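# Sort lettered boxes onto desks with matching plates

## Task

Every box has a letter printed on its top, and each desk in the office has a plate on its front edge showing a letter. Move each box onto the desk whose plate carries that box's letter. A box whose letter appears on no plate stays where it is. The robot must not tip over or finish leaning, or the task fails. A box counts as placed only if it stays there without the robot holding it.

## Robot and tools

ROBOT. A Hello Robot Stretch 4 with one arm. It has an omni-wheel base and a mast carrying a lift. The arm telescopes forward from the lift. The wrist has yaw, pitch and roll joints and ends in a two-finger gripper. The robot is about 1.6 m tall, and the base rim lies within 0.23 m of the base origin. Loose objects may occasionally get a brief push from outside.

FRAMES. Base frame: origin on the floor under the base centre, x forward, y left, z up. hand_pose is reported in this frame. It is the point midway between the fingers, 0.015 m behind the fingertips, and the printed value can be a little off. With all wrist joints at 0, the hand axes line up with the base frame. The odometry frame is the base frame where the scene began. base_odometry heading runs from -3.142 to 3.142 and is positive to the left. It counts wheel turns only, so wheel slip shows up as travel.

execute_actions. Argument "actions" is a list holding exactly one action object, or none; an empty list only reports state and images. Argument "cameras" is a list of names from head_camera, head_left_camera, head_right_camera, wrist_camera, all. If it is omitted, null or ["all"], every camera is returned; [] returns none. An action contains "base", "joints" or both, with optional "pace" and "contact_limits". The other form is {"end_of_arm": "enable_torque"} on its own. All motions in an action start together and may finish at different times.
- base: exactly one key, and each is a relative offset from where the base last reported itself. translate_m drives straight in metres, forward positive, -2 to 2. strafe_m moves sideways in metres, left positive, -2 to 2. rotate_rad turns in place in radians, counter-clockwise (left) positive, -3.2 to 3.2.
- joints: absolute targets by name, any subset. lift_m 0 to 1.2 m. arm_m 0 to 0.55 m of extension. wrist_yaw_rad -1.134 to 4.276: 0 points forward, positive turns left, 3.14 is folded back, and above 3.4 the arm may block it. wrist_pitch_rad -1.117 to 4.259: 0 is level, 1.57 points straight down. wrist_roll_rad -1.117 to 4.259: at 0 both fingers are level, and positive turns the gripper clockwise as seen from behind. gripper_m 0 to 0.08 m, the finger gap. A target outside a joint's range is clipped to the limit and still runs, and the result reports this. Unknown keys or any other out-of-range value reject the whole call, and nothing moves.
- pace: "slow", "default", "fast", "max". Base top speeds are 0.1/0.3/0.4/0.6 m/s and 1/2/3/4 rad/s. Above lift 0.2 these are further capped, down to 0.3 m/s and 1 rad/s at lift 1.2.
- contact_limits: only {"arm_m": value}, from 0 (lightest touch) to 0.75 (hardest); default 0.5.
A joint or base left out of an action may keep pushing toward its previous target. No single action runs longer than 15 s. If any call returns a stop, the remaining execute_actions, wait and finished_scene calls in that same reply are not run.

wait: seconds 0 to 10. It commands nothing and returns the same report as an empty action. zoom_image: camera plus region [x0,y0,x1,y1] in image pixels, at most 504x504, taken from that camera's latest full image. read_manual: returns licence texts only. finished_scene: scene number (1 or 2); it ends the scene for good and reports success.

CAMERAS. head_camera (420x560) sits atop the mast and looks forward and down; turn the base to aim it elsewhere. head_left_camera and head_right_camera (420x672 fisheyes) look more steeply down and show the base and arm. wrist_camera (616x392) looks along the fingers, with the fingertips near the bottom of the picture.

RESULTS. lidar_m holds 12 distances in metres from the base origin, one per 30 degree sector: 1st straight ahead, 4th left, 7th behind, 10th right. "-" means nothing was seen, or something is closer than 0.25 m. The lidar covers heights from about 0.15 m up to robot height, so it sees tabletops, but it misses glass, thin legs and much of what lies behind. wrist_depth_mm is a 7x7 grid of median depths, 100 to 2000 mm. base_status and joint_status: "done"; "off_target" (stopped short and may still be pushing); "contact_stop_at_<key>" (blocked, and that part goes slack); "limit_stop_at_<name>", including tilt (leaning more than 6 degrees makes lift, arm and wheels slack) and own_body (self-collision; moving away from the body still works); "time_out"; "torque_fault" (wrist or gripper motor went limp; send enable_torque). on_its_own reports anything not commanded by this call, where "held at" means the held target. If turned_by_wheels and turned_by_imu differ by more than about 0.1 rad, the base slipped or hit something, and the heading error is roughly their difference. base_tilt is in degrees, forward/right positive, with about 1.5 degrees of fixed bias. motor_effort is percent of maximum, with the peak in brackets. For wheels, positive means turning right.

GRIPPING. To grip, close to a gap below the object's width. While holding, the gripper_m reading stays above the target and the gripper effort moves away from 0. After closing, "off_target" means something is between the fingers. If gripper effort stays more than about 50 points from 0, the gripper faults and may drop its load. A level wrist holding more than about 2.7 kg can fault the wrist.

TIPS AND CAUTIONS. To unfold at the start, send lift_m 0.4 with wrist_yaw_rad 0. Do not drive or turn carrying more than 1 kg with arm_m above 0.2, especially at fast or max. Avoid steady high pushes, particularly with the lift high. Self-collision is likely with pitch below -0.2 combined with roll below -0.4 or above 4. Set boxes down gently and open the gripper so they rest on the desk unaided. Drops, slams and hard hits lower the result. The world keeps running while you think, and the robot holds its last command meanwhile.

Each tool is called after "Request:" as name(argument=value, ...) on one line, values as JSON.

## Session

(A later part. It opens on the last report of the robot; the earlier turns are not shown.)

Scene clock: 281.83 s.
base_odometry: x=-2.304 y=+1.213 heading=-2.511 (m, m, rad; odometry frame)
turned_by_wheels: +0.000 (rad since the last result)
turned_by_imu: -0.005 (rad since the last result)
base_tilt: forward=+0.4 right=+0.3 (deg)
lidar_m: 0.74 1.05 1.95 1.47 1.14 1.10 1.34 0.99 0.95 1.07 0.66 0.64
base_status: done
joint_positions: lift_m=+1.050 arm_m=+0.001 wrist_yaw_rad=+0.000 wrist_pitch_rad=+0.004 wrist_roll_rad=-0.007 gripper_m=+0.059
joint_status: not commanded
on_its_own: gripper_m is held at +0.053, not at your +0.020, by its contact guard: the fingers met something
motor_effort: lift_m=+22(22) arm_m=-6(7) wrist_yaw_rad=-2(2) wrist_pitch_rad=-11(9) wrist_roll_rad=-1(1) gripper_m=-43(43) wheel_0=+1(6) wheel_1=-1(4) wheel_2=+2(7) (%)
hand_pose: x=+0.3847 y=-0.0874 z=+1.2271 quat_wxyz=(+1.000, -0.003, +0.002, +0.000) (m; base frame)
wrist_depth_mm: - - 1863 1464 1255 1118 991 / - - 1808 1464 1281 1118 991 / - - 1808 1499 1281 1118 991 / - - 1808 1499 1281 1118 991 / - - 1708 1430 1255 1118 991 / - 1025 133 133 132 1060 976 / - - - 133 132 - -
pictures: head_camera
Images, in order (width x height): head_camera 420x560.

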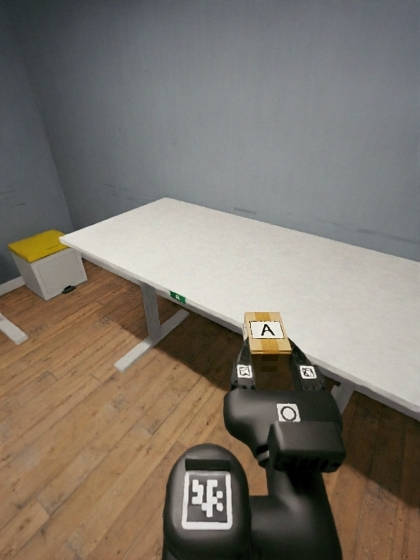

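Request:
execute_actions(actions=[{"joints":{"arm_m":0.45}}], cameras=[])

Request:
execute_actions(actions=[{"joints":{"lift_m":0.86},"pace":"slow"}], cameras=[])

Scene clock: 285.80 s.
base_odometry: x=-2.304 y=+1.213 heading=-2.511 (m, m, rad; odometry frame)
turned_by_wheels: +0.000 (rad since the last result)
turned_by_imu: -0.002 (rad since the last result)
base_tilt: forward=+0.4 right=+0.3 (deg)
lidar_m: 0.69 1.07 1.95 1.48 1.15 1.10 1.32 0.98 0.95 1.06 0.67 0.64
base_status: not commanded
joint_positions: lift_m=+1.050 arm_m=+0.449 wrist_yaw_rad=+0.000 wrist_pitch_rad=+0.004 wrist_roll_rad=-0.007 gripper_m=+0.059
joint_status: all done
on_its_own: gripper_m is held at +0.053, not at your +0.020, by its contact guard: the fingers met something
motor_effort: lift_m=+23(22) arm_m=+7(10) wrist_yaw_rad=-1(2) wrist_pitch_rad=-10(9) wrist_roll_rad=-1(1) gripper_m=-42(41) wheel_0=+1(1) wheel_1=-1(1) wheel_2=+2(2) (%)
hand_pose: x=+0.8324 y=-0.0874 z=+1.2271 quat_wxyz=(+1.000, -0.003, +0.002, +0.000) (m; base frame)
wrist_depth_mm: - 1618 1281 1042 891 778 699 / - 1576 1281 1060 891 778 699 / - 1618 1281 1042 904 778 699 / - 1618 1281 1060 917 788 699 / - 1618 1281 1008 878 788 699 / 1464 1025 134 133 132 741 691 / - - - 133 132 - -
pictures: none
No camera images: the call's "cameras" was empty. Leave "cameras" out to get every camera's image.

Scene clock: 288.10 s.
base_odometry: x=-2.304 y=+1.213 heading=-2.511 (m, m, rad; odometry frame)
turned_by_wheels: +0.000 (rad since the last result)
turned_by_imu: -0.001 (rad since the last result)
base_tilt: forward=+0.4 right=+0.3 (deg)
lidar_m: 0.69 1.05 1.95 1.48 1.15 1.10 1.33 0.98 0.95 1.05 0.65 0.63
base_status: not commanded
joint_positions: lift_m=+0.860 arm_m=+0.449 wrist_yaw_rad=+0.000 wrist_pitch_rad=+0.004 wrist_roll_rad=-0.007 gripper_m=+0.059
joint_status: all done
on_its_own: gripper_m is held at +0.053, not at your +0.020, by its contact guard: the fingers met something
motor_effort: lift_m=+15(20) arm_m=+7(6) wrist_yaw_rad=-2(1) wrist_pitch_rad=-7(8) wrist_roll_rad=-1(1) gripper_m=-42(43) wheel_0=+1(1) wheel_1=-1(1) wheel_2=+2(2) (%)
hand_pose: x=+0.8324 y=-0.0874 z=+1.0378 quat_wxyz=(+1.000, -0.003, +0.002, +0.000) (m; base frame)
wrist_depth_mm: - 1618 1281 1042 891 768 691 / - 1618 1255 1042 891 768 699 / - 1618 1255 1060 904 768 699 / - 1618 1255 1060 904 788 707 / 661 707 741 778 798 750 699 / 375 430 133 133 132 449 424 / - - - 133 132 - -
pictures: none
No camera images: the call's "cameras" was empty. Leave "cameras" out to get every camera's image.

Same signature as the last desk.

Request:
execute_actions(actions=[{"joints":{"lift_m":0.805},"pace":"slow"}], cameras=[])

Request:
execute_actions(actions=[{"joints":{"gripper_m":0.08,"lift_m":0.812}}], cameras=[])

Request:
execute_actions(actions=[{"joints":{"arm_m":0.0}}], cameras=["head_camera"])

Scene clock: 294.27 s.
base_odometry: x=-2.304 y=+1.213 heading=-2.511 (m, m, rad; odometry frame)
turned_by_wheels: +0.000 (rad since the last result)
turned_by_imu: -0.002 (rad since the last result)
base_tilt: forward=+0.4 right=+0.3 (deg)
lidar_m: 0.84 1.05 1.94 1.49 1.14 1.09 1.35 1.00 0.95 1.06 0.65 0.63
base_status: not commanded
joint_positions: lift_m=+0.806 arm_m=+0.449 wrist_yaw_rad=+0.000 wrist_pitch_rad=-0.003 wrist_roll_rad=-0.007 gripper_m=+0.059
joint_status: all done
on_its_own: gripper_m is held at +0.053, not at your +0.020, by its contact guard: the fingers met something
motor_effort: lift_m=+11(13) arm_m=+7(7) wrist_yaw_rad=-1(1) wrist_pitch_rad=+11(9) wrist_roll_rad=-1(1) gripper_m=-42(42) wheel_0=+1(1) wheel_1=-1(1) wheel_2=+2(2) (%)
hand_pose: x=+0.8324 y=-0.0874 z=+0.9846 quat_wxyz=(+1.000, -0.003, -0.002, +0.000) (m; base frame)
wrist_depth_mm: - 1661 1281 1060 917 778 699 / - 1618 1281 1060 904 778 699 / - 1618 1281 1060 917 778 707 / 1983 1576 1229 1042 904 788 707 / 445 477 504 530 549 564 569 / 245 281 134 133 132 297 279 / - - - 133 132 - -
pictures: none
No camera images: the call's "cameras" was empty. Leave "cameras" out to get every camera's image.

Scene clock: 295.20 s.
base_odometry: x=-2.304 y=+1.213 heading=-2.511 (m, m, rad; odometry frame)
turned_by_wheels: +0.000 (rad since the last result)
turned_by_imu: +0.000 (rad since the last result)
base_tilt: forward=+0.4 right=+0.3 (deg)
lidar_m: 0.82 1.04 1.95 1.48 1.14 1.09 1.34 0.99 0.96 1.05 0.66 0.63
base_status: not commanded
joint_positions: lift_m=+0.812 arm_m=+0.449 wrist_yaw_rad=+0.000 wrist_pitch_rad=+0.002 wrist_roll_rad=-0.007 gripper_m=+0.080
joint_status: all done
motor_effort: lift_m=+24(27) arm_m=+6(7) wrist_yaw_rad=-1(2) wrist_pitch_rad=-5(12) wrist_roll_rad=-1(1) gripper_m=+4(41) wheel_0=+1(1) wheel_1=-1(1) wheel_2=+1(2) (%)
hand_pose: x=+0.8324 y=-0.0874 z=+0.9893 quat_wxyz=(+1.000, -0.003, +0.001, +0.000) (m; base frame)
wrist_depth_mm: - 1661 1255 1042 904 768 691 / - 1576 1281 1042 904 778 699 / - 1618 1255 1042 904 778 691 / - 1537 1255 1060 904 788 699 / 433 462 488 517 530 539 549 / 266 281 136 133 138 212 307 / - - 133 133 132 - -
pictures: none
No camera images: the call's "cameras" was empty. Leave "cameras" out to get every camera's image.

Scene clock: 297.60 s.
base_odometry: x=-2.304 y=+1.213 heading=-2.511 (m, m, rad; odometry frame)
turned_by_wheels: +0.000 (rad since the last result)
turned_by_imu: -0.001 (rad since the last result)
base_tilt: forward=+0.4 right=+0.3 (deg)
lidar_m: 0.70 1.05 1.95 1.49 1.13 1.09 1.33 0.99 0.95 1.06 0.66 0.63
base_status: not commanded
joint_positions: lift_m=+0.812 arm_m=+0.001 wrist_yaw_rad=+0.000 wrist_pitch_rad=+0.003 wrist_roll_rad=-0.007 gripper_m=+0.080
joint_status: all done
motor_effort: lift_m=+24(24) arm_m=-7(4) wrist_yaw_rad=+0(1) wrist_pitch_rad=-6(7) wrist_roll_rad=-1(1) gripper_m=+0(2) wheel_0=+1(1) wheel_1=-1(1) wheel_2=+2(2) (%)
hand_pose: x=+0.3847 y=-0.0874 z=+0.9892 quat_wxyz=(+1.000, -0.003, +0.001, +0.000) (m; base frame)
wrist_depth_mm: - - 1808 1499 1281 1098 991 / - - 1863 1499 1255 1118 991 / - - 1808 1499 1281 1118 1008 / - - 1708 1430 1281 1118 1008 / - - 768 580 549 559 559 / 1863 - 149 1499 1255 251 351 / - - 904 1499 1255 - -
pictures: head_camera
Images, in order (width x height): head_camera 420x560.

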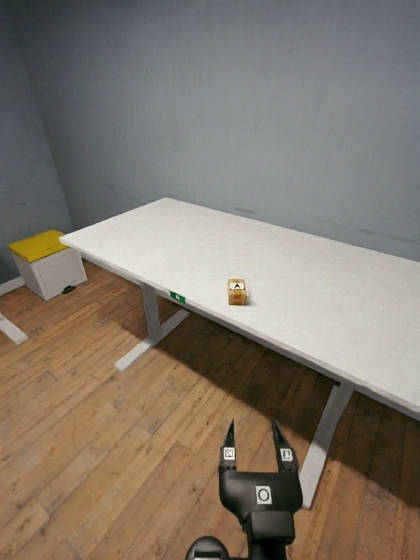

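Request:
finished_scene(scene=2)

The scene is finished: the task was done.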